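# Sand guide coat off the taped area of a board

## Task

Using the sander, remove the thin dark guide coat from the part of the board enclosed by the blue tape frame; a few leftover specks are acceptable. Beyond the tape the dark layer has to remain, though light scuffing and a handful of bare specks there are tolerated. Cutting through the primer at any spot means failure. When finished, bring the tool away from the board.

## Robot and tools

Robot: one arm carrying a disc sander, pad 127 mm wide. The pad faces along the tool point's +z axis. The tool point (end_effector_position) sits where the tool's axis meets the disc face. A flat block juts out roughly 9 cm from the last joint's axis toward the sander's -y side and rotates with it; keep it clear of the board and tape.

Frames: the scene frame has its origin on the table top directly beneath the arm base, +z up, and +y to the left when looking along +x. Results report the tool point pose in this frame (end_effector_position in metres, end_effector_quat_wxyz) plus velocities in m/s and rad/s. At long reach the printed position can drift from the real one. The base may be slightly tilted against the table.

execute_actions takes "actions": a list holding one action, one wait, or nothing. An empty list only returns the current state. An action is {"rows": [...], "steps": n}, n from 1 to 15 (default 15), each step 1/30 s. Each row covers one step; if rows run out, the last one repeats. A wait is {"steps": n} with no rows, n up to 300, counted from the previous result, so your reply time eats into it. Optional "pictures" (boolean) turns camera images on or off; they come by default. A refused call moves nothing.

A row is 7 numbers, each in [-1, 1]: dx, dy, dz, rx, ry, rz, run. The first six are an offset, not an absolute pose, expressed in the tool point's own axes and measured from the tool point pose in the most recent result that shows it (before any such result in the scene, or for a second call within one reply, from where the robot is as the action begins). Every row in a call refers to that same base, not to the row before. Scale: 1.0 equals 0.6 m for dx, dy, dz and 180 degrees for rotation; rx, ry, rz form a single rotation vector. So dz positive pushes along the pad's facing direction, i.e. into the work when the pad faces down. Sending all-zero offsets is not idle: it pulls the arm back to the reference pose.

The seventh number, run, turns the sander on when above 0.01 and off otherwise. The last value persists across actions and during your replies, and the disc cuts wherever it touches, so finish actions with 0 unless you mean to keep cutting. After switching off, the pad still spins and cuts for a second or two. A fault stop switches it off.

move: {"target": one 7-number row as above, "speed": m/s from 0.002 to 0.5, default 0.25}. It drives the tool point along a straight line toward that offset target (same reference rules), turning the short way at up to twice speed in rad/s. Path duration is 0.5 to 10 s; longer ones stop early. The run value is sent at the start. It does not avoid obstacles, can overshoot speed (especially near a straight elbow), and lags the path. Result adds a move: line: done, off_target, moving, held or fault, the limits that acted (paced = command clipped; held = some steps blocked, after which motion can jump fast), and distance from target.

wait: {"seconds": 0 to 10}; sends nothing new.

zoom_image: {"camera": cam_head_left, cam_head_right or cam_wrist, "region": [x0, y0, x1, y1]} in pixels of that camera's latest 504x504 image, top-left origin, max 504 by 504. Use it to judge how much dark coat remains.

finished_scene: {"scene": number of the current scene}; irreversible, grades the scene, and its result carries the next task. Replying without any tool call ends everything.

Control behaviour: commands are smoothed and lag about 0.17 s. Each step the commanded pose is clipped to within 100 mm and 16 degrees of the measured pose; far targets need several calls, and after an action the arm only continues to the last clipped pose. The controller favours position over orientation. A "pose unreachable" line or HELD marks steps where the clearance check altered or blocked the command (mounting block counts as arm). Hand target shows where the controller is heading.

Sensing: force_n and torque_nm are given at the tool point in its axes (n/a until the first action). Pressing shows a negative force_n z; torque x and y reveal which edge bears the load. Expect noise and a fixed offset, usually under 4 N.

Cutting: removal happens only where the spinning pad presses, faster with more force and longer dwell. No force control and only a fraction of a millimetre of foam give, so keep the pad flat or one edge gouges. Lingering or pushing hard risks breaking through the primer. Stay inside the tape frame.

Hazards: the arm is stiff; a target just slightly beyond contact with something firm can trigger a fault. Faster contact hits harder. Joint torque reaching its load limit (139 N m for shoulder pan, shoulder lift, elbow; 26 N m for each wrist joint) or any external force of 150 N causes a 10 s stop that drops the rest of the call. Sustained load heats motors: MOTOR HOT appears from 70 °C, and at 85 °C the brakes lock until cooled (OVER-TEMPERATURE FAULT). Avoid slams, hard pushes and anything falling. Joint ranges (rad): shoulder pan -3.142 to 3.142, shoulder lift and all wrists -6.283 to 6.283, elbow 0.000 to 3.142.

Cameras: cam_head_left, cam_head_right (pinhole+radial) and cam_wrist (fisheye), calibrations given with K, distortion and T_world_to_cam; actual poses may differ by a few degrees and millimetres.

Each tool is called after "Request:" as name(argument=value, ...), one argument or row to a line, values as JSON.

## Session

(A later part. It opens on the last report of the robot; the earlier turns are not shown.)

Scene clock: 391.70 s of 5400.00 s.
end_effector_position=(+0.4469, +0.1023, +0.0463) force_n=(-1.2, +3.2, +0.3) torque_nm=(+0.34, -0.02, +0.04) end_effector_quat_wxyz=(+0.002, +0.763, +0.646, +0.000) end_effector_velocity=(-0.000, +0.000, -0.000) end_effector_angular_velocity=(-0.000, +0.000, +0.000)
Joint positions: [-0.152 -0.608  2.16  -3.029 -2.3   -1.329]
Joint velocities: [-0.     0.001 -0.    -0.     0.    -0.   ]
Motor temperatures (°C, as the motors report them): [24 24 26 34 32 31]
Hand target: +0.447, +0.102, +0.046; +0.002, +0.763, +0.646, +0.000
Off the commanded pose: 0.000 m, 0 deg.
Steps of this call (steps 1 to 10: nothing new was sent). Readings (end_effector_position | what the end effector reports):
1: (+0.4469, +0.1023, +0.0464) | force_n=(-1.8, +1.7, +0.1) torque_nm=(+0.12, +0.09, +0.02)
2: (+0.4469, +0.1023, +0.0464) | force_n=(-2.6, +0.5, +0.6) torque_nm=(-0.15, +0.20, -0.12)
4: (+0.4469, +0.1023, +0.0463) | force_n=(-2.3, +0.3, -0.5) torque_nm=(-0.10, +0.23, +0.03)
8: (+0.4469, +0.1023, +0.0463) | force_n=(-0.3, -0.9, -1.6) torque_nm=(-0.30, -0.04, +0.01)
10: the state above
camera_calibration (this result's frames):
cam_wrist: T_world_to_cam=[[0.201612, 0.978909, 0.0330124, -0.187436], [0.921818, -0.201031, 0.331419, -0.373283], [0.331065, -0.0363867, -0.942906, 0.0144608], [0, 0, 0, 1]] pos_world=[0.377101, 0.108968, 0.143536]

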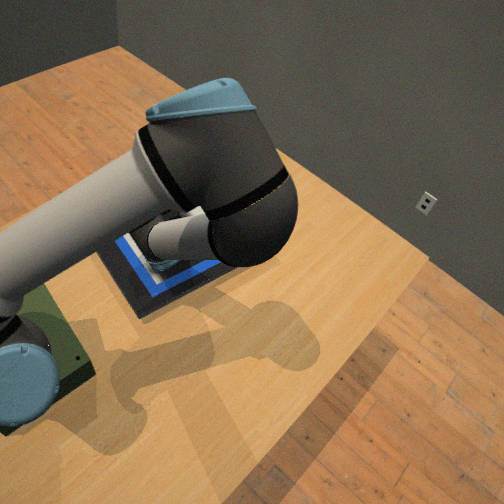

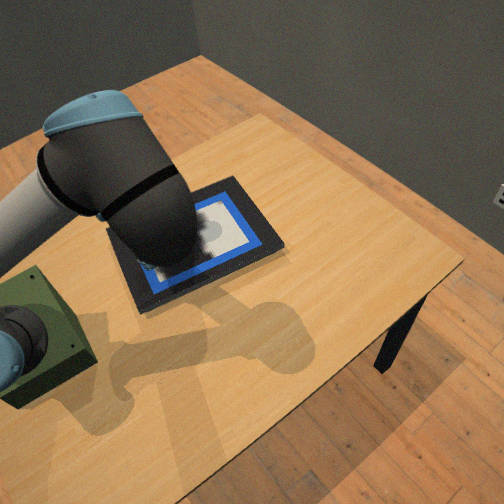

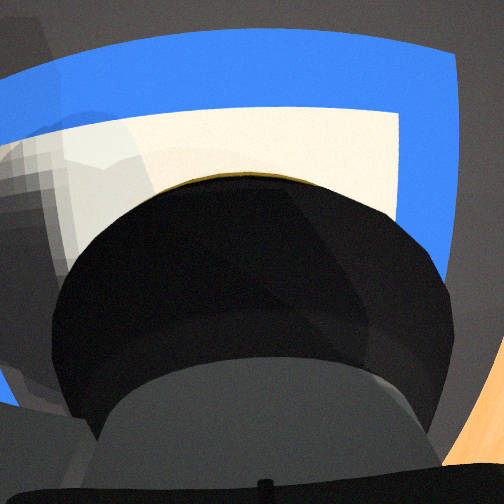

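Request:
execute_actions(
  actions=[
    {"rows": [[0,0,0.001,0,0.0002,0,1],[0,0,0.002,0,0.0002,0,1],[0,0,0.0028,0,0.0002,0,1],[0,0,0.0034,0,0.0002,0,1],[0,0,0.0039,0,0.0002,0,1],[0,0,0.0042,0,0.0002,0,1],[0,0,0.00447,0,0.0002,0,1]], "steps": 15},
  ],
  pictures=false,
)

Request:
execute_actions(
  actions=[
    {"steps": 25},
  ],
  pictures=false,
)

Request:
move(
  target=[-0.0012, 0.0967, 0.00007, 0, 0, 0, 1],
  speed=0.08,
)

Request:
execute_actions(
  actions=[
    {"steps": 72},
  ],
  pictures=false,
)

Request:
execute_actions(
  actions=[
    {"rows": [[0,0,-0.0025,0,0,0,1],[0,0,-0.0025,0,0.0005,0,1],[0,0,-0.0025,0,0.001,0,1],[0,0,-0.0025,0,0.0014,0,1]], "steps": 12},
  ],
  pictures=false,
)

Request:
move(
  target=[-0.1355, -0.03, 0.00212, 0, 0, 0, 1],
  speed=0.12,
)

Request:
execute_actions(
  actions=[
    {"steps": 78},
  ],
  pictures=false,
)

Request:
move(
  target=[0.0017, -0.1167, 0, 0, 0, 0, 1],
  speed=0.1,
)

Request:
execute_actions(
  actions=[
    {"steps": 30},
  ],
  pictures=false,
)

Request:
execute_actions(
  actions=[
    {"rows": [[0,0,-0.004,0,0,0,0],[0,0,-0.004,0,-0.0007,0,0]], "steps": 8},
  ],
  pictures=false,
)

Request:
move(
  target=[0.135, 0.135, -0.33, 0, 0, 0, 0],
  speed=0.3,
)

Scene clock: 411.00 s of 5400.00 s.
end_effector_position=(+0.4468, +0.1023, +0.0437) force_n=(-7.2, -1.8, -27.6) torque_nm=(-0.18, +0.99, -0.22) end_effector_quat_wxyz=(+0.002, +0.763, +0.646, +0.001) end_effector_velocity=(+0.001, +0.000, -0.001) end_effector_angular_velocity=(+0.000, -0.000, -0.001)
Joint positions: [-0.156 -0.602  2.16  -3.039 -2.3   -1.334]
Joint velocities: [-0.001  0.002 -0.003  0.     0.    -0.001]
Motor temperatures (°C, as the motors report them): [24 24 26 34 32 31]
Hand target: +0.447, +0.102, +0.044; +0.002, +0.763, +0.646, +0.001
Off the commanded pose: 0.000 m, 0 deg.
Steps of this call (steps 1 to 564: nothing new was sent; steps 565 to 579: all 15 steps of this action). Readings (end_effector_position | what the end effector reports):
565: (+0.4469, +0.1023, +0.0463) | force_n=(-1.8, -1.1, +0.8) torque_nm=(-0.37, +0.00, -0.63)
566: (+0.4469, +0.1023, +0.0462) | force_n=(-1.1, -1.7, -1.7) torque_nm=(-0.38, +0.07, -0.38)
568: (+0.4468, +0.1023, +0.0456) | force_n=(-3.1, +0.0, +0.8) torque_nm=(-0.19, +0.25, -0.16)
572: (+0.4467, +0.1023, +0.0443) | force_n=(-3.5, -1.4, -3.9) torque_nm=(-0.16, +0.55, -0.15)
579: the state above

Scene clock: 411.83 s of 5400.00 s.
end_effector_position=(+0.4469, +0.1023, +0.0436) force_n=(-4.2, +2.0, -28.7) torque_nm=(-0.33, +0.63, -0.10) end_effector_quat_wxyz=(+0.002, +0.763, +0.646, +0.001) end_effector_velocity=(+0.000, +0.000, -0.000) end_effector_angular_velocity=(+0.000, -0.001, -0.001)
Joint positions: [-0.157 -0.602  2.16  -3.039 -2.3   -1.334]
Joint velocities: [-0.     0.001 -0.001 -0.001  0.     0.001]
Motor temperatures (°C, as the motors report them): [24 24 26 34 32 31]
Hand target: +0.447, +0.102, +0.044; +0.002, +0.763, +0.646, +0.001
Off the commanded pose: 0.000 m, 0 deg.
Steps of this call (steps 1 to 25: nothing new was sent). Readings (end_effector_position | what the end effector reports):
1: (+0.4469, +0.1023, +0.0437) | force_n=(-2.3, -1.1, -29.1) torque_nm=(+0.07, +0.20, -0.03)
2: (+0.4469, +0.1023, +0.0437) | force_n=(-0.3, +1.2, -24.8) torque_nm=(-0.31, +0.10, -0.11)
4: (+0.4469, +0.1023, +0.0437) | force_n=(-2.6, -3.2, -28.2) torque_nm=(-0.29, +0.32, -0.16)
8: (+0.4469, +0.1023, +0.0436) | force_n=(-5.0, -2.3, -30.8) torque_nm=(+0.02, +0.61, -0.12)
25: the state above

Scene clock: 413.20 s of 5400.00 s.
end_effector_position=(+0.5038, +0.0919, +0.0438) force_n=(+3.0, +2.0, -29.3) torque_nm=(-0.22, -0.46, -0.20) end_effector_quat_wxyz=(+0.002, +0.763, +0.646, +0.001) end_effector_velocity=(+0.002, +0.000, -0.000) end_effector_angular_velocity=(-0.000, +0.001, -0.000)
Joint positions: [-0.178 -0.597  2.02  -2.923 -2.302 -1.362]
Joint velocities: [-0.001  0.002 -0.005  0.004 -0.     0.   ]
Motor temperatures (°C, as the motors report them): [24 24 26 34 32 31]
Hand target: +0.504, +0.092, +0.044; +0.002, +0.763, +0.646, +0.001
Off the commanded pose: 0.000 m, 0 deg.
move: done
camera_calibration (this result's frames):
cam_wrist: T_world_to_cam=[[0.201643, 0.978883, 0.0335854, -0.188682], [0.921739, -0.201246, 0.331506, -0.426967], [0.331265, -0.0358889, -0.942855, -0.00726319], [0, 0, 0, 1]] pos_world=[0.434005, 0.0985116, 0.141031]

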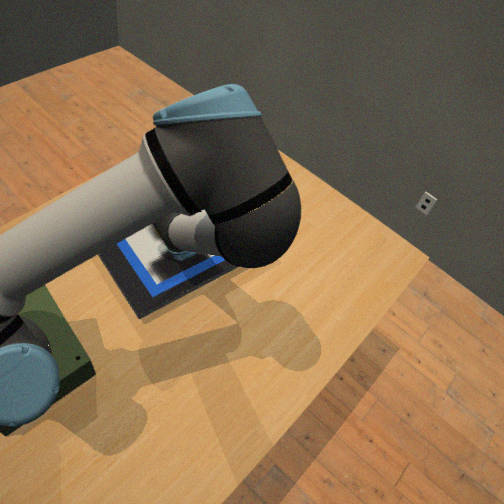

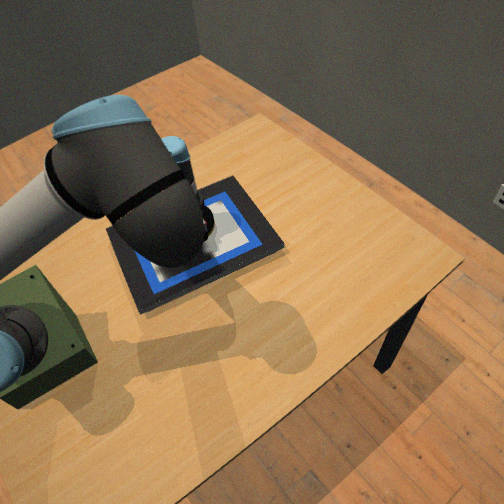

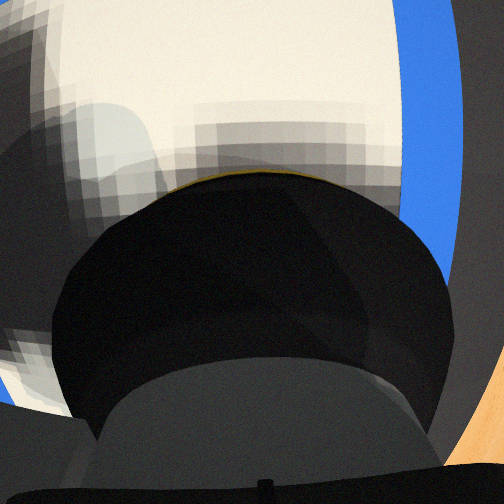

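Scene clock: 415.60 s of 5400.00 s.
end_effector_position=(+0.5040, +0.0919, +0.0438) force_n=(-6.9, -1.1, -33.2) torque_nm=(+0.07, +0.92, -0.09) end_effector_quat_wxyz=(+0.002, +0.763, +0.646, +0.001) end_effector_velocity=(-0.001, +0.000, -0.001) end_effector_angular_velocity=(-0.000, +0.002, +0.001)
Joint positions: [-0.178 -0.597  2.02  -2.923 -2.302 -1.363]
Joint velocities: [0.    0.001 0.002 0.    0.    0.   ]
Motor temperatures (°C, as the motors report them): [24 24 26 34 32 31]
Hand target: +0.504, +0.092, +0.044; +0.002, +0.763, +0.646, +0.001
Off the commanded pose: 0.000 m, 0 deg.
Steps of this call (steps 1 to 72: nothing new was sent). Readings (end_effector_position | what the end effector reports):
1: (+0.5038, +0.0919, +0.0438) | force_n=(-3.2, -0.4, -26.9) torque_nm=(-0.54, +0.58, -0.19)
2: (+0.5039, +0.0919, +0.0438) | force_n=(-7.3, -2.0, -29.9) torque_nm=(+0.02, +0.84, -0.16)
4: (+0.5039, +0.0919, +0.0438) | force_n=(+1.6, +2.8, -26.4) torque_nm=(-0.45, +0.02, -0.05)
8: (+0.5040, +0.0919, +0.0438) | force_n=(-3.4, -0.2, -29.0) torque_nm=(-0.57, +0.58, -0.09)
72: the state above

Scene clock: 416.00 s of 5400.00 s.
end_effector_position=(+0.5039, +0.0920, +0.0451) force_n=(-2.0, +0.9, +1.7) torque_nm=(-0.34, +0.26, -0.17) end_effector_quat_wxyz=(+0.001, +0.763, +0.646, +0.002) end_effector_velocity=(-0.000, -0.000, +0.001) end_effector_angular_velocity=(+0.003, -0.002, -0.000)
Joint positions: [-0.177 -0.601  2.021 -2.92  -2.297 -1.362]
Joint velocities: [ 0.    -0.004  0.003 -0.003  0.003 -0.002]
Motor temperatures (°C, as the motors report them): [24 24 26 34 32 31]
Hand target: +0.504, +0.092, +0.045; +0.001, +0.763, +0.646, +0.002
Off the commanded pose: 0.000 m, 0 deg.
Steps of this call (steps 1 to 12: all 12 steps of this action). Readings (end_effector_position | what the end effector reports):
1: (+0.5040, +0.0919, +0.0438) | force_n=(-2.2, +0.3, -33.1) torque_nm=(+0.19, +0.15, -0.06)
2: (+0.5039, +0.0919, +0.0439) | force_n=(+0.5, +3.0, -22.9) torque_nm=(-0.40, +0.08, -0.02)
4: (+0.5040, +0.0919, +0.0444) | force_n=(-4.8, -1.5, -10.8) torque_nm=(-0.15, +0.51, -0.11)
8: (+0.5039, +0.0920, +0.0449) | force_n=(+1.1, -1.7, -0.9) torque_nm=(-0.46, -0.35, -0.18)
12: the state above

Scene clock: 417.40 s of 5400.00 s.
end_effector_position=(+0.4728, +0.0148, +0.0436) force_n=(-3.2, +1.4, -27.7) torque_nm=(-0.42, +0.22, -0.06) end_effector_quat_wxyz=(+0.001, +0.763, +0.646, +0.002) end_effector_velocity=(-0.001, -0.002, +0.000) end_effector_angular_velocity=(+0.002, -0.001, +0.000)
Joint positions: [-0.299 -0.728  2.175 -3.056 -2.299 -1.525]
Joint velocities: [-0.003 -0.004  0.005 -0.005  0.002 -0.005]
Motor temperatures (°C, as the motors report them): [24 24 26 34 32 31]
Hand target: +0.473, +0.015, +0.044; +0.001, +0.763, +0.646, +0.002
Off the commanded pose: 0.000 m, 0 deg.
move: done
camera_calibration (this result's frames):
cam_wrist: T_world_to_cam=[[0.201609, 0.978744, 0.0376022, -0.107089], [0.921585, -0.202557, 0.331137, -0.413751], [0.331715, -0.0321067, -0.942833, -0.000177889], [0, 0, 0, 1]] pos_world=[0.402956, 0.0209984, 0.140868]

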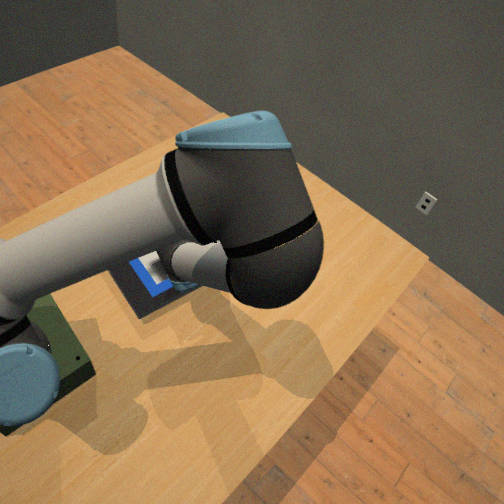

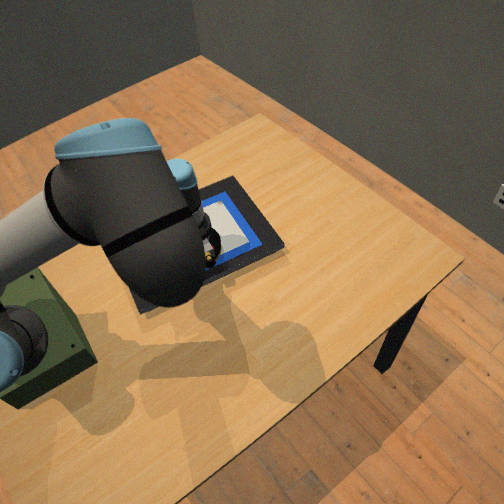

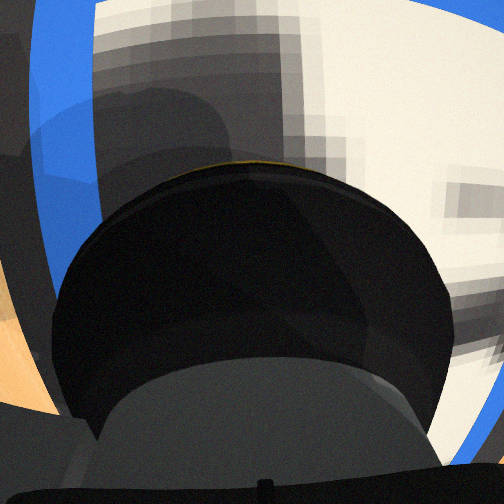

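Scene clock: 420.00 s of 5400.00 s.
end_effector_position=(+0.4727, +0.0146, +0.0436) force_n=(-0.7, +1.1, -25.6) torque_nm=(-0.66, -0.01, -0.10) end_effector_quat_wxyz=(+0.001, +0.763, +0.646, +0.002) end_effector_velocity=(-0.000, +0.000, +0.000) end_effector_angular_velocity=(+0.000, +0.000, -0.001)
Joint positions: [-0.299 -0.728  2.176 -3.057 -2.299 -1.526]
Joint velocities: [ 0.    -0.     0.    -0.     0.     0.001]
Motor temperatures (°C, as the motors report them): [24 24 26 34 32 31]
Hand target: +0.473, +0.015, +0.044; +0.001, +0.763, +0.646, +0.002
Off the commanded pose: 0.000 m, 0 deg.
Steps of this call (steps 1 to 78: nothing new was sent). Readings (end_effector_position | what the end effector reports):
1: (+0.4728, +0.0147, +0.0436) | force_n=(-4.9, -3.0, -32.1) torque_nm=(+0.02, +0.49, +0.04)
2: (+0.4728, +0.0147, +0.0436) | force_n=(+0.8, +2.9, -30.2) torque_nm=(+0.30, -0.57, -0.11)
4: (+0.4727, +0.0147, +0.0436) | force_n=(-5.3, -1.4, -29.9) torque_nm=(-0.29, +0.59, -0.18)
8: (+0.4727, +0.0146, +0.0436) | force_n=(-4.3, -1.2, -28.8) torque_nm=(+0.17, +0.46, -0.11)
78: the state above

Scene clock: 421.40 s of 5400.00 s.
end_effector_position=(+0.4040, +0.0273, +0.0434) force_n=(+1.8, +4.4, -26.4) torque_nm=(-0.23, -0.53, -0.09) end_effector_quat_wxyz=(+0.001, +0.763, +0.646, +0.002) end_effector_velocity=(-0.001, +0.000, +0.000) end_effector_angular_velocity=(+0.001, -0.003, -0.002)
Joint positions: [-0.291 -0.72   2.348 -3.23  -2.3   -1.515]
Joint velocities: [ 0.     0.001  0.003 -0.008  0.001 -0.001]
Motor temperatures (°C, as the motors report them): [24 24 26 34 32 31]
Hand target: +0.404, +0.027, +0.043; +0.001, +0.763, +0.646, +0.002
Off the commanded pose: 0.000 m, 0 deg.
move: done
camera_calibration (this result's frames):
cam_wrist: T_world_to_cam=[[0.201822, 0.978701, 0.0375831, -0.105494], [0.921546, -0.202752, 0.331128, -0.347722], [0.331695, -0.0321944, -0.942837, 0.0228079], [0, 0, 0, 1]] pos_world=[0.334167, 0.0334803, 0.140609]

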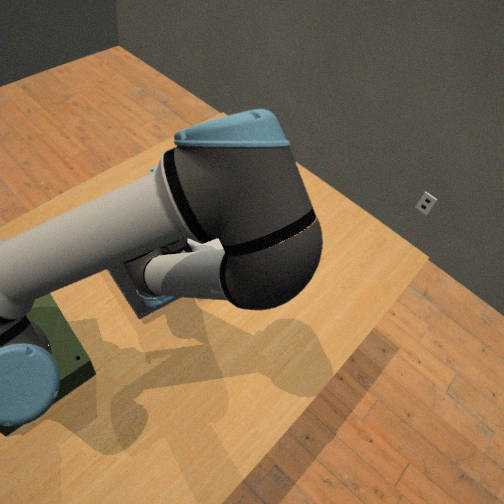

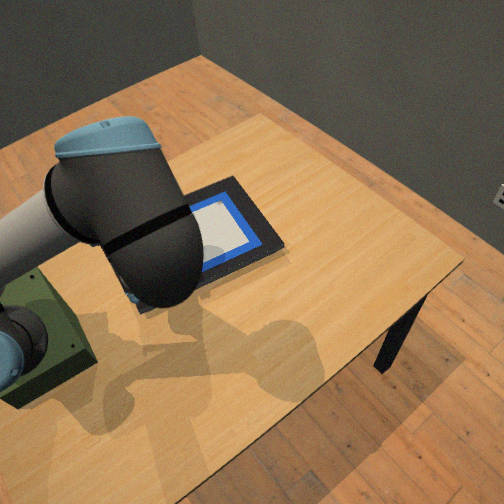

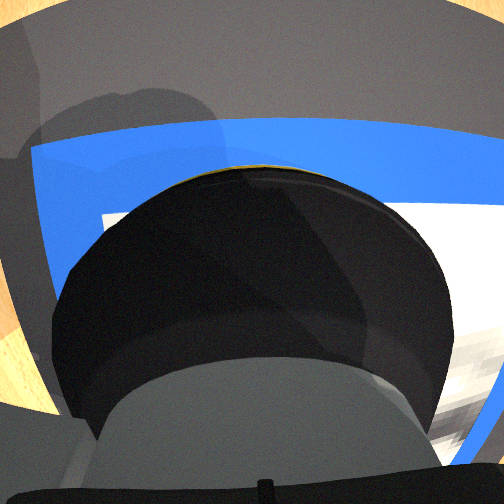

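Scene clock: 422.40 s of 5400.00 s.
end_effector_position=(+0.4038, +0.0273, +0.0434) force_n=(-5.3, -3.6, -33.3) torque_nm=(+0.09, +0.42, -0.04) end_effector_quat_wxyz=(+0.001, +0.763, +0.646, +0.002) end_effector_velocity=(-0.000, +0.000, -0.000) end_effector_angular_velocity=(-0.000, -0.000, -0.001)
Joint positions: [-0.291 -0.72   2.349 -3.231 -2.3   -1.515]
Joint velocities: [-0.     0.     0.001 -0.002  0.     0.001]
Motor temperatures (°C, as the motors report them): [24 24 26 34 32 31]
Hand target: +0.404, +0.027, +0.043; +0.001, +0.763, +0.646, +0.002
Off the commanded pose: 0.000 m, 0 deg.
Steps of this call (steps 1 to 30: nothing new was sent). Readings (end_effector_position | what the end effector reports):
1: (+0.4040, +0.0273, +0.0434) | force_n=(-4.3, -2.2, -29.2) torque_nm=(-0.48, +0.36, -0.13)
2: (+0.4039, +0.0273, +0.0434) | force_n=(-4.6, -1.6, -34.4) torque_nm=(+0.29, +0.11, -0.30)
4: (+0.4039, +0.0273, +0.0434) | force_n=(+0.6, +3.8, -27.4) torque_nm=(-0.26, -0.32, -0.18)
8: (+0.4039, +0.0273, +0.0434) | force_n=(-4.7, +0.1, -29.8) torque_nm=(-0.23, +0.47, -0.12)
30: the state above

Scene clock: 422.67 s of 5400.00 s.
end_effector_position=(+0.4037, +0.0274, +0.0454) force_n=(-0.1, +0.0, -1.2) torque_nm=(-0.27, -0.05, -0.02) end_effector_quat_wxyz=(+0.001, +0.763, +0.646, +0.001) end_effector_velocity=(+0.001, -0.000, +0.003) end_effector_angular_velocity=(-0.004, -0.002, -0.003)
Joint positions: [-0.287 -0.726  2.349 -3.221 -2.302 -1.509]
Joint velocities: [ 0.006 -0.008 -0.002  0.012 -0.003  0.009]
Motor temperatures (°C, as the motors report them): [24 24 26 34 32 31]
Hand target: +0.404, +0.027, +0.046; +0.001, +0.763, +0.646, +0.001
Off the commanded pose: 0.000 m, 0 deg.
Steps of this call (steps 1 to 8: all 8 steps of this action). Readings (end_effector_position | what the end effector reports):
1: (+0.4038, +0.0273, +0.0434) | force_n=(+0.7, +4.4, -29.4) torque_nm=(-0.09, -0.54, +0.10)
2: (+0.4038, +0.0274, +0.0438) | force_n=(-5.7, +0.7, -20.0) torque_nm=(+0.26, +0.49, -0.15)
4: (+0.4037, +0.0275, +0.0446) | force_n=(-2.3, +0.1, +1.4) torque_nm=(-0.32, +0.35, -0.05)
8: the state above

Scene clock: 424.27 s of 5400.00 s.
end_effector_position=(+0.4964, +0.0938, +0.2443) force_n=(-1.8, -1.9, +0.7) torque_nm=(-0.38, +0.21, -0.07) end_effector_quat_wxyz=(+0.001, +0.763, +0.646, +0.002) end_effector_velocity=(+0.001, +0.000, +0.002) end_effector_angular_velocity=(-0.002, +0.006, +0.000)
Joint positions: [ 0.072 -0.949  1.927 -2.268 -2.255 -1.041]
Joint velocities: [ 0.002  0.001 -0.009  0.017  0.001  0.007]
Motor temperatures (°C, as the motors report them): [24 24 26 34 32 31]
Hand target: +0.496, +0.094, +0.244; +0.001, +0.763, +0.646, +0.002
Off the commanded pose: 0.000 m, 0 deg.
move: done
camera_calibration (this result's frames):
cam_wrist: T_world_to_cam=[[0.201346, 0.978834, 0.036649, -0.196324], [0.92156, -0.201978, 0.331559, -0.486083], [0.331944, -0.0329838, -0.942722, 0.183682], [0, 0, 0, 1]] pos_world=[0.426512, 0.100049, 0.341522]

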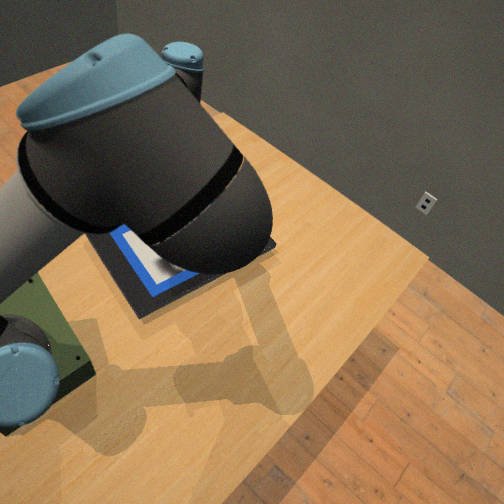

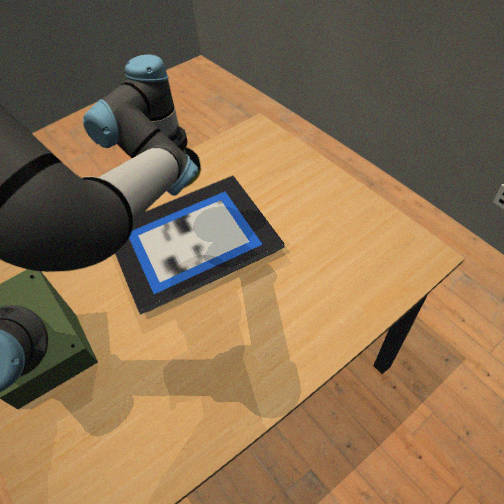

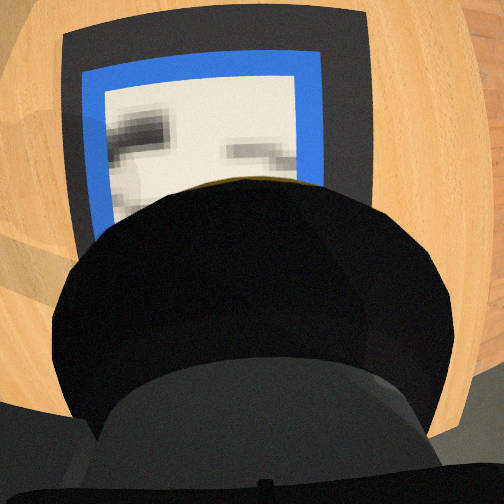

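Request:
zoom_image(
  camera="cam_head_right",
  region=[120, 180, 280, 310],
)

Request:
zoom_image(
  camera="cam_wrist",
  region=[70, 40, 340, 240],
)

Region (120, 180, 280, 310) of cam_head_right's 504x504 image, scaled by 3.150, with more detail than that image has; it fills the top 410 rows of this view, and the rest is white.

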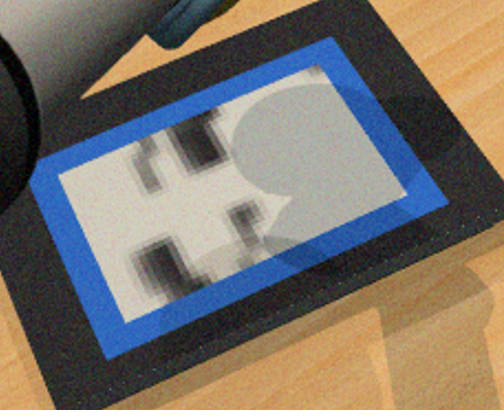

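Region (70, 40, 340, 240) of cam_wrist's 504x504 image, scaled by 1.867, with more detail than that image has; it fills the top 373 rows of this view, and the rest is white.

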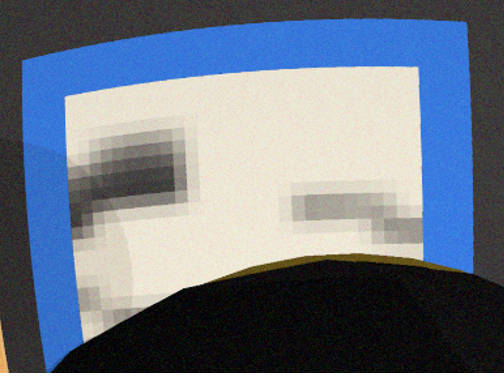

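Request:
move(
  target=[0.0004, -0.0417, 0.3295, 0, -0.0017, 0, 0],
  speed=0.3,
)

Request:
execute_actions(
  actions=[
    {"steps": 10},
  ],
  pictures=true,
)

Scene clock: 456.77 s of 5400.00 s.
end_effector_position=(+0.4724, +0.0982, +0.0464) force_n=(-2.3, +0.4, -1.5) torque_nm=(-0.05, +0.09, -0.22) end_effector_quat_wxyz=(+0.003, +0.763, +0.646, -0.001) end_effector_velocity=(+0.001, +0.000, -0.002) end_effector_angular_velocity=(+0.001, -0.003, +0.001)
Joint positions: [-0.161 -0.607  2.098 -2.975 -2.303 -1.34 ]
Joint velocities: [-0.002  0.005 -0.    -0.011  0.001 -0.006]
Motor temperatures (°C, as the motors report them): [24 24 26 34 32 31]
Hand target: +0.472, +0.098, +0.046; +0.003, +0.763, +0.646, -0.000
Off the commanded pose: 0.000 m, 0 deg.
move: done
camera_calibration (this result's frames):
cam_wrist: T_world_to_cam=[[0.201509, 0.97901, 0.0305674, -0.188362], [0.92196, -0.200119, 0.331575, -0.397821], [0.330732, -0.0386332, -0.942934, 0.00633435], [0, 0, 0, 1]] pos_world=[0.402636, 0.105041, 0.143638]

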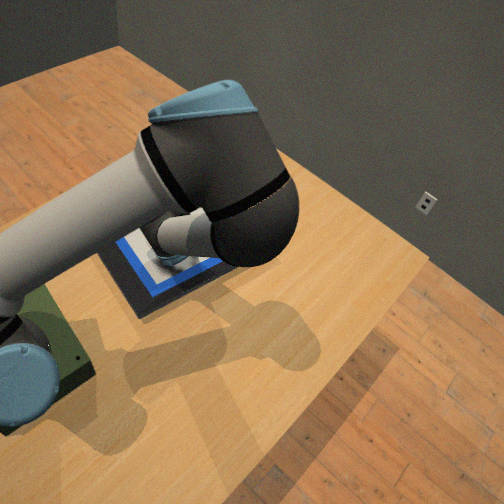

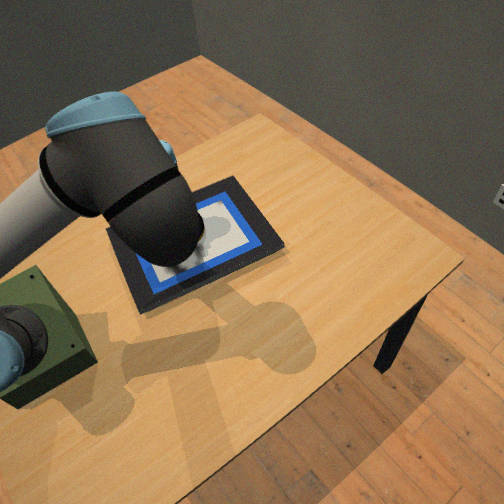

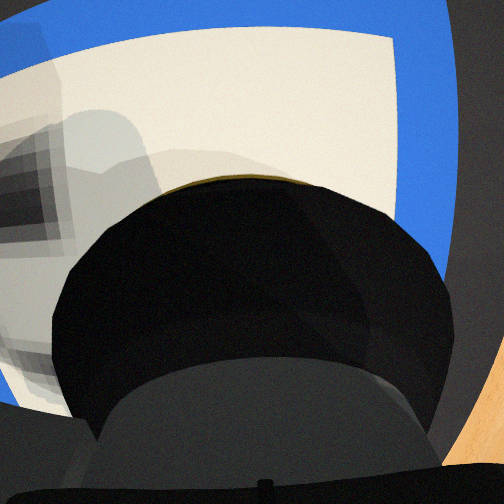

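Scene clock: 457.10 s of 5400.00 s.
end_effector_position=(+0.4724, +0.0982, +0.0462) force_n=(-2.9, -0.1, -1.0) torque_nm=(-0.13, +0.33, -0.09) end_effector_quat_wxyz=(+0.003, +0.763, +0.646, -0.000) end_effector_velocity=(+0.000, -0.000, +0.000) end_effector_angular_velocity=(+0.000, -0.000, +0.000)
Joint positions: [-0.161 -0.606  2.098 -2.976 -2.303 -1.34 ]
Joint velocities: [-0.    -0.001  0.     0.     0.    -0.001]
Motor temperatures (°C, as the motors report them): [24 24 26 34 32 31]
Hand target: +0.472, +0.098, +0.046; +0.003, +0.763, +0.646, -0.000
Off the commanded pose: 0.000 m, 0 deg.
Steps of this call (steps 1 to 10: nothing new was sent). Readings (end_effector_position | what the end effector reports):
1: (+0.4724, +0.0982, +0.0463) | force_n=(-0.3, -1.2, -0.8) torque_nm=(-0.36, -0.10, -0.15)
2: (+0.4724, +0.0982, +0.0463) | force_n=(-3.5, -1.3, -2.6) torque_nm=(-0.31, +0.22, -0.10)
4: (+0.4724, +0.0982, +0.0463) | force_n=(-2.3, -0.7, -0.3) torque_nm=(-0.27, +0.03, -0.01)
8: (+0.4724, +0.0982, +0.0462) | force_n=(-0.5, -1.4, -0.9) torque_nm=(-0.33, -0.08, -0.06)
10: the state above
camera_calibration (this result's frames):
cam_wrist: T_world_to_cam=[[0.201458, 0.979015, 0.0307232, -0.188375], [0.921874, -0.200113, 0.331819, -0.397767], [0.331004, -0.0385248, -0.942843, 0.00602415], [0, 0, 0, 1]] pos_world=[0.402646, 0.105056, 0.143454]

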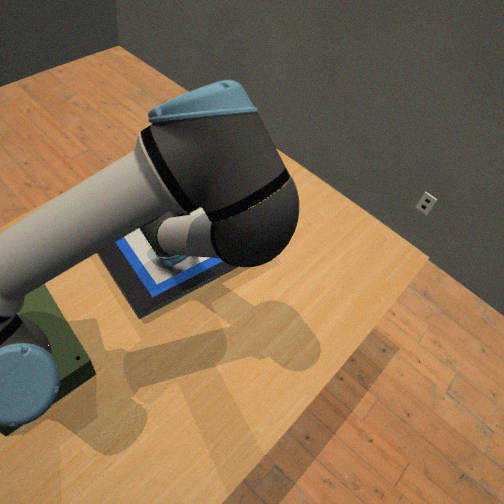

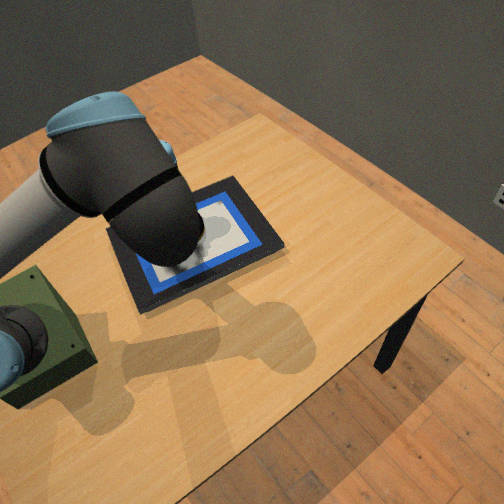

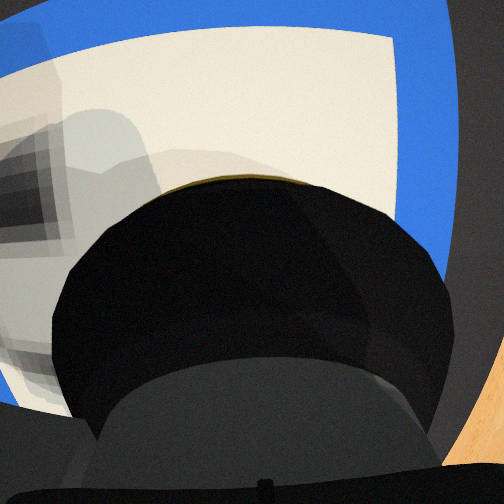

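Request:
execute_actions(
  actions=[
    {"rows": [[0,0,0.001,0.0003,0,0,1],[0,0,0.0019,0.0003,0,0,1],[0,0,0.0026,0.0003,0,0,1],[0,0,0.0032,0.0003,0,0,1],[0,0,0.0037,0.0003,0,0,1],[0,0,0.004,0.0003,0,0,1],[0,0,0.00422,0.0003,0,0,1]], "steps": 15},
  ],
  pictures=false,
)

Request:
execute_actions(
  actions=[
    {"steps": 62},
  ],
  pictures=false,
)

Request:
execute_actions(
  actions=[
    {"rows": [[0,0,-0.0033,0,0.0005,0,1],[0,0,-0.0033,-0.0003,0.0016,0,1],[0,0,-0.0033,-0.0006,0.0026,0,1],[0,0,-0.0033,-0.0006,0.0032,0,1]], "steps": 15},
  ],
  pictures=false,
)

Request:
move(
  target=[-0.1378, -0.0413, 0.00255, 0, 0, 0, 1],
  speed=0.12,
)

Request:
execute_actions(
  actions=[
    {"steps": 58},
  ],
  pictures=false,
)

Request:
execute_actions(
  actions=[
    {"rows": [[0,0,-0.004,0,0,0,0],[0,0,-0.004,0.0003,-0.0016,0,0]], "steps": 8},
  ],
  pictures=false,
)

Request:
move(
  target=[0.135, 0.08, -0.33, 0, 0, 0, 0],
  speed=0.3,
)

Scene clock: 465.83 s of 5400.00 s.
end_effector_position=(+0.4725, +0.0982, +0.0438) force_n=(-7.0, -1.9, -25.5) torque_nm=(+0.08, +0.99, -0.11) end_effector_quat_wxyz=(+0.003, +0.763, +0.646, -0.001) end_effector_velocity=(+0.000, -0.000, -0.001) end_effector_angular_velocity=(-0.001, +0.001, +0.001)
Joint positions: [-0.165 -0.601  2.097 -2.983 -2.303 -1.344]
Joint velocities: [-0.001  0.001 -0.    -0.001 -0.001 -0.002]
Motor temperatures (°C, as the motors report them): [24 24 26 34 32 31]
Hand target: +0.472, +0.098, +0.044; +0.003, +0.763, +0.646, -0.001
Off the commanded pose: 0.000 m, 0 deg.
Steps of this call (steps 1 to 247: nothing new was sent; steps 248 to 262: all 15 steps of this action). Readings (end_effector_position | what the end effector reports):
248: (+0.4724, +0.0982, +0.0462) | force_n=(-1.5, -2.4, -0.2) torque_nm=(-0.33, +0.01, -0.50)
249: (+0.4724, +0.0982, +0.0461) | force_n=(-0.8, -1.9, +2.5) torque_nm=(-0.36, +0.00, -0.30)
251: (+0.4724, +0.0982, +0.0456) | force_n=(-4.2, -1.2, +0.8) torque_nm=(-0.18, +0.30, -0.14)
255: (+0.4724, +0.0982, +0.0444) | force_n=(-2.7, -2.9, -5.7) torque_nm=(-0.40, +0.42, -0.18)
262: the state above

Scene clock: 467.90 s of 5400.00 s.
end_effector_position=(+0.4724, +0.0982, +0.0437) force_n=(+0.2, -1.1, -34.7) torque_nm=(+0.09, -0.15, -0.06) end_effector_quat_wxyz=(+0.003, +0.763, +0.646, -0.001) end_effector_velocity=(+0.000, -0.000, +0.000) end_effector_angular_velocity=(+0.000, -0.000, -0.000)
Joint positions: [-0.165 -0.601  2.097 -2.983 -2.303 -1.344]
Joint velocities: [-0.  0. -0. -0. -0. -0.]
Motor temperatures (°C, as the motors report them): [24 24 26 34 32 31]
Hand target: +0.472, +0.098, +0.044; +0.003, +0.763, +0.646, -0.001
Off the commanded pose: 0.000 m, 0 deg.
Steps of this call (steps 1 to 62: nothing new was sent). Readings (end_effector_position | what the end effector reports):
1: (+0.4725, +0.0982, +0.0438) | force_n=(-2.2, -1.3, -27.3) torque_nm=(-0.31, +0.20, +0.13)
2: (+0.4725, +0.0982, +0.0438) | force_n=(+0.2, -0.5, -23.9) torque_nm=(-0.72, +0.10, -0.14)
4: (+0.4725, +0.0982, +0.0438) | force_n=(-5.0, -0.5, -30.9) torque_nm=(+0.24, +0.70, -0.16)
8: (+0.4725, +0.0982, +0.0437) | force_n=(-5.7, -3.6, -32.3) torque_nm=(-0.23, +0.89, -0.23)
62: the state above

Scene clock: 468.40 s of 5400.00 s.
end_effector_position=(+0.4724, +0.0982, +0.0456) force_n=(+0.9, +1.1, +0.6) torque_nm=(-0.17, -0.21, -0.01) end_effector_quat_wxyz=(+0.000, +0.763, +0.646, +0.004) end_effector_velocity=(-0.000, +0.000, +0.000) end_effector_angular_velocity=(+0.002, -0.001, -0.001)
Joint positions: [-0.165 -0.607  2.101 -2.987 -2.294 -1.349]
Joint velocities: [-0.    -0.     0.001 -0.002  0.002 -0.001]
Motor temperatures (°C, as the motors report them): [24 24 26 34 32 31]
Hand target: +0.472, +0.098, +0.046; +0.000, +0.763, +0.646, +0.004
Off the commanded pose: 0.000 m, 0 deg.
Steps of this call (steps 1 to 15: all 15 steps of this action). Readings (end_effector_position | what the end effector reports):
1: (+0.4724, +0.0982, +0.0437) | force_n=(+0.1, +5.0, -27.6) torque_nm=(+0.00, +0.06, +0.01)
2: (+0.4724, +0.0982, +0.0439) | force_n=(-3.9, -0.1, -19.5) torque_nm=(-0.41, +0.74, -0.11)
4: (+0.4722, +0.0983, +0.0445) | force_n=(-1.8, +0.9, -1.9) torque_nm=(+0.06, +0.12, -0.02)
8: (+0.4723, +0.0983, +0.0453) | force_n=(-1.3, +1.9, +1.5) torque_nm=(-0.13, +0.06, -0.10)
15: the state above

Scene clock: 469.83 s of 5400.00 s.
end_effector_position=(+0.4344, +0.0208, +0.0435) force_n=(-6.8, -2.5, -28.4) torque_nm=(-0.18, +0.61, -0.06) end_effector_quat_wxyz=(+0.000, +0.763, +0.646, +0.004) end_effector_velocity=(-0.001, -0.002, -0.000) end_effector_angular_velocity=(+0.001, -0.001, +0.001)
Joint positions: [-0.297 -0.73   2.276 -3.155 -2.297 -1.525]
Joint velocities: [-0.004 -0.002  0.003 -0.005  0.002 -0.006]
Motor temperatures (°C, as the motors report them): [24 24 26 34 32 31]
Hand target: +0.434, +0.021, +0.043; +0.000, +0.763, +0.646, +0.004
Off the commanded pose: 0.000 m, 0 deg.
move: done
camera_calibration (this result's frames):
cam_wrist: T_world_to_cam=[[0.201416, 0.978671, 0.0404261, -0.105276], [0.921033, -0.203277, 0.33223, -0.376882], [0.333361, -0.0296824, -0.942332, 0.0118402], [0, 0, 0, 1]] pos_world=[0.364378, 0.0267702, 0.140625]

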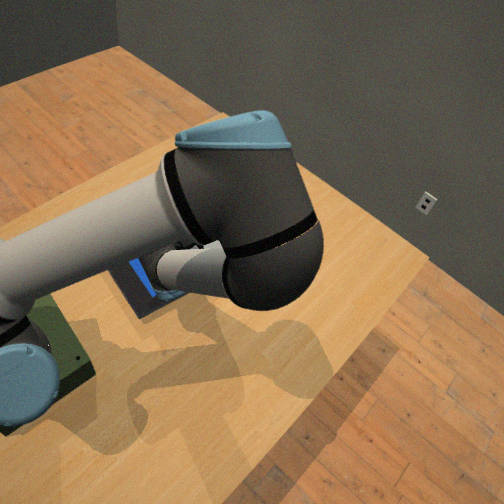

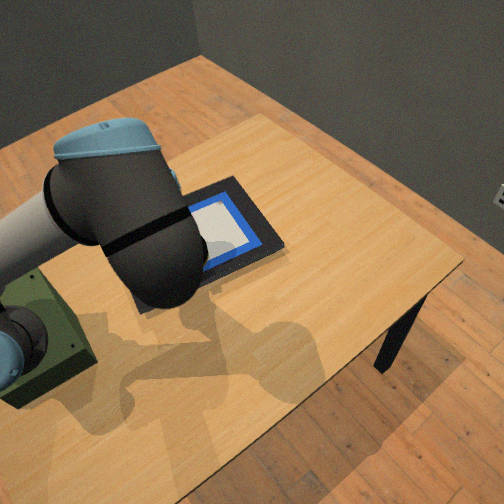

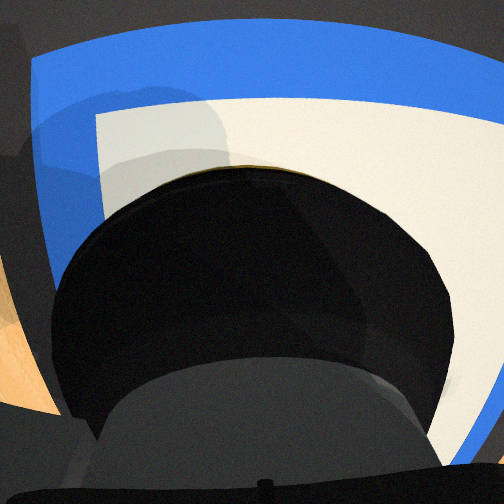

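Scene clock: 471.77 s of 5400.00 s.
end_effector_position=(+0.4343, +0.0206, +0.0435) force_n=(-7.5, -1.8, -31.7) torque_nm=(+0.03, +0.67, -0.09) end_effector_quat_wxyz=(+0.000, +0.763, +0.646, +0.004) end_effector_velocity=(-0.000, +0.000, -0.001) end_effector_angular_velocity=(+0.000, +0.000, +0.000)
Joint positions: [-0.298 -0.731  2.276 -3.155 -2.297 -1.526]
Joint velocities: [-0.     0.002  0.    -0.002  0.     0.   ]
Motor temperatures (°C, as the motors report them): [24 24 26 34 32 31]
Hand target: +0.434, +0.021, +0.043; +0.000, +0.763, +0.646, +0.004
Off the commanded pose: 0.000 m, 0 deg.
Steps of this call (steps 1 to 58: nothing new was sent). Readings (end_effector_position | what the end effector reports):
1: (+0.4344, +0.0208, +0.0435) | force_n=(-4.1, -2.3, -31.8) torque_nm=(+0.10, +0.12, -0.05)
2: (+0.4343, +0.0207, +0.0435) | force_n=(+3.4, +1.5, -28.5) torque_nm=(-0.17, -1.02, -0.13)
4: (+0.4343, +0.0207, +0.0435) | force_n=(-5.0, -2.6, -28.7) torque_nm=(+0.03, +0.38, -0.12)
8: (+0.4343, +0.0207, +0.0435) | force_n=(-6.6, -3.5, -33.5) torque_nm=(-0.10, +0.59, -0.12)
58: the state above

Scene clock: 472.03 s of 5400.00 s.
end_effector_position=(+0.4340, +0.0207, +0.0456) force_n=(-1.5, +0.5, +0.7) torque_nm=(+0.05, +0.19, +0.05) end_effector_quat_wxyz=(+0.001, +0.763, +0.646, +0.002) end_effector_velocity=(+0.001, -0.000, +0.003) end_effector_angular_velocity=(-0.008, +0.000, -0.001)
Joint positions: [-0.293 -0.735  2.276 -3.144 -2.301 -1.518]
Joint velocities: [ 0.008 -0.006 -0.005  0.017 -0.008  0.012]
Motor temperatures (°C, as the motors report them): [24 24 26 34 32 31]
Hand target: +0.434, +0.021, +0.046; +0.002, +0.763, +0.646, +0.001
Off the commanded pose: 0.000 m, 0 deg.
Steps of this call (steps 1 to 8: all 8 steps of this action). Readings (end_effector_position | what the end effector reports):
1: (+0.4343, +0.0206, +0.0435) | force_n=(+1.5, +1.0, -29.9) torque_nm=(+0.10, -0.61, -0.11)
2: (+0.4343, +0.0206, +0.0439) | force_n=(-3.2, -2.3, -11.6) torque_nm=(-0.26, +0.15, -0.14)
4: (+0.4340, +0.0207, +0.0447) | force_n=(-2.4, +1.5, -0.4) torque_nm=(-0.04, +0.25, +0.11)
8: the state above

Scene clock: 473.60 s of 5400.00 s.
end_effector_position=(+0.4942, +0.0926, +0.2444) force_n=(-3.4, -1.2, +0.0) torque_nm=(-0.29, +0.36, -0.11) end_effector_quat_wxyz=(+0.001, +0.763, +0.646, +0.002) end_effector_velocity=(+0.001, +0.001, +0.002) end_effector_angular_velocity=(-0.001, +0.004, -0.002)
Joint positions: [ 0.071 -0.955  1.934 -2.271 -2.255 -1.041]
Joint velocities: [ 0.002  0.001 -0.009  0.015  0.001  0.008]
Motor temperatures (°C, as the motors report them): [24 24 26 34 32 31]
Hand target: +0.494, +0.093, +0.244; +0.001, +0.763, +0.646, +0.002
Off the commanded pose: 0.000 m, 0 deg.
move: done
camera_calibration (this result's frames):
cam_wrist: T_world_to_cam=[[0.201264, 0.978851, 0.0366579, -0.194716], [0.921437, -0.20189, 0.331954, -0.484408], [0.332334, -0.0330324, -0.942583, 0.184152], [0, 0, 0, 1]] pos_world=[0.424341, 0.0988837, 0.341517]

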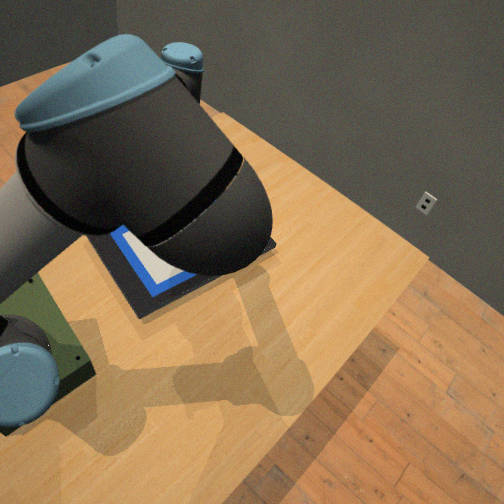

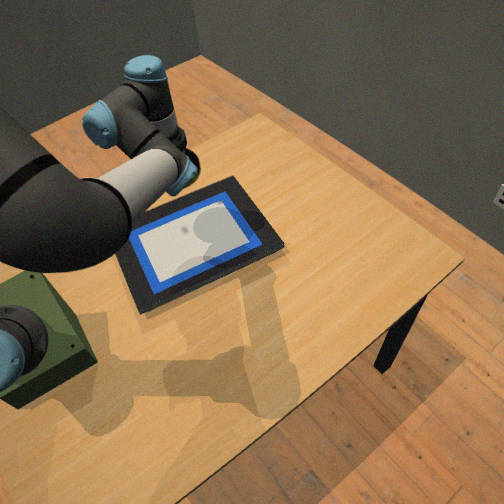

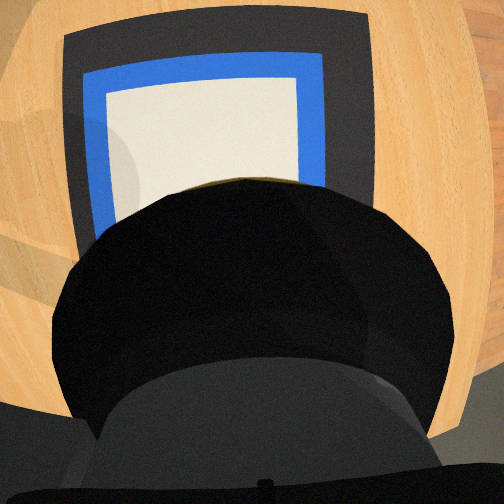

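Request:
execute_actions(
  actions=[],
)

Request:
zoom_image(
  camera="cam_head_right",
  region=[120, 180, 280, 310],
)

Scene clock: 483.47 s of 5400.00 s.
end_effector_position=(+0.4943, +0.0927, +0.2445) force_n=(-1.5, +0.2, -0.2) torque_nm=(-0.10, +0.12, -0.06) end_effector_quat_wxyz=(+0.001, +0.763, +0.646, +0.002) end_effector_velocity=(-0.000, -0.000, +0.000) end_effector_angular_velocity=(+0.000, -0.000, +0.000)
Joint positions: [ 0.071 -0.954  1.933 -2.269 -2.255 -1.041]
Joint velocities: [ 0.    -0.001  0.001 -0.    -0.    -0.   ]
Motor temperatures (°C, as the motors report them): [24 24 26 34 32 31]
Hand target: +0.494, +0.093, +0.244; +0.001, +0.763, +0.646, +0.002
Off the commanded pose: 0.000 m, 0 deg.
Steps of this call (steps 1 to 296: nothing new was sent). Readings (end_effector_position | what the end effector reports):
1: (+0.4943, +0.0926, +0.2444) | force_n=(-3.5, +1.4, -0.3) torque_nm=(-0.04, +0.27, +0.08)
2: (+0.4943, +0.0926, +0.2444) | force_n=(+0.6, -0.4, -0.7) torque_nm=(-0.24, -0.23, -0.01)
4: (+0.4943, +0.0927, +0.2444) | force_n=(-3.5, +0.0, +1.1) torque_nm=(-0.19, +0.34, +0.01)
8: (+0.4943, +0.0927, +0.2445) | force_n=(-1.5, +0.7, -1.9) torque_nm=(-0.04, +0.09, -0.03)
296: the state above
camera_calibration (this result's frames):
cam_wrist: T_world_to_cam=[[0.201308, 0.978851, 0.0364076, -0.194803], [0.921599, -0.201864, 0.331521, -0.484478], [0.331859, -0.0331845, -0.942745, 0.184524], [0, 0, 0, 1]] pos_world=[0.424474, 0.0990073, 0.341666]

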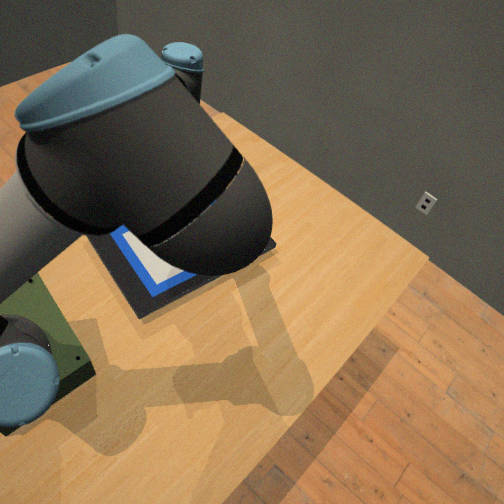

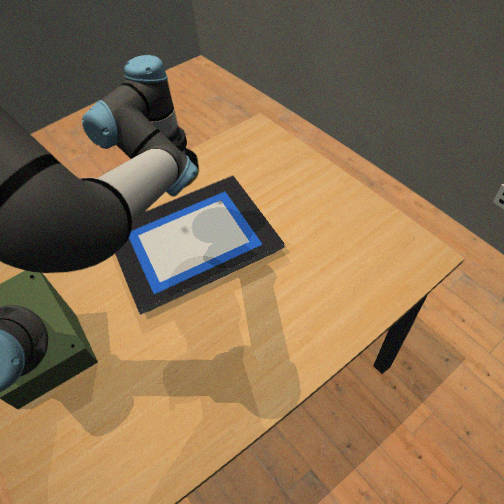

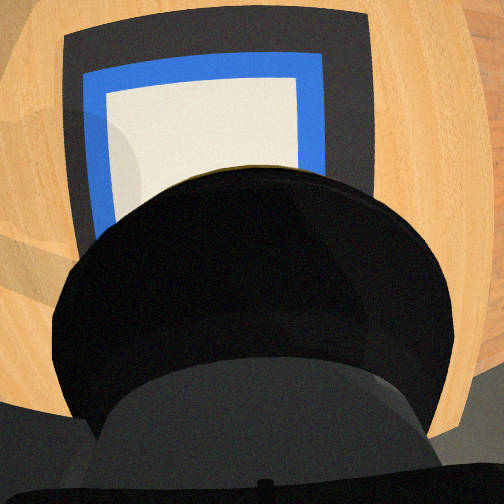

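Region (120, 180, 280, 310) of cam_head_right's 504x504 image, scaled by 3.150, with more detail than that image has; it fills the top 410 rows of this view, and the rest is white.

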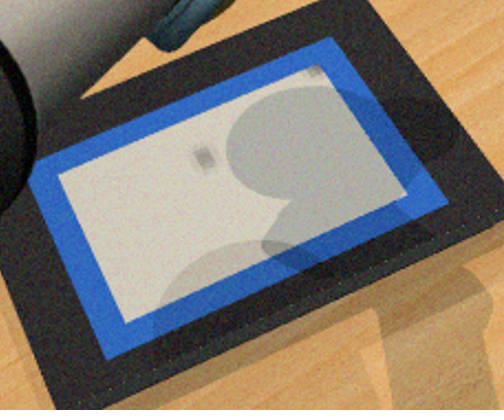

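Request:
finished_scene(
  scene=1,
)

The scene is finished: the task was done.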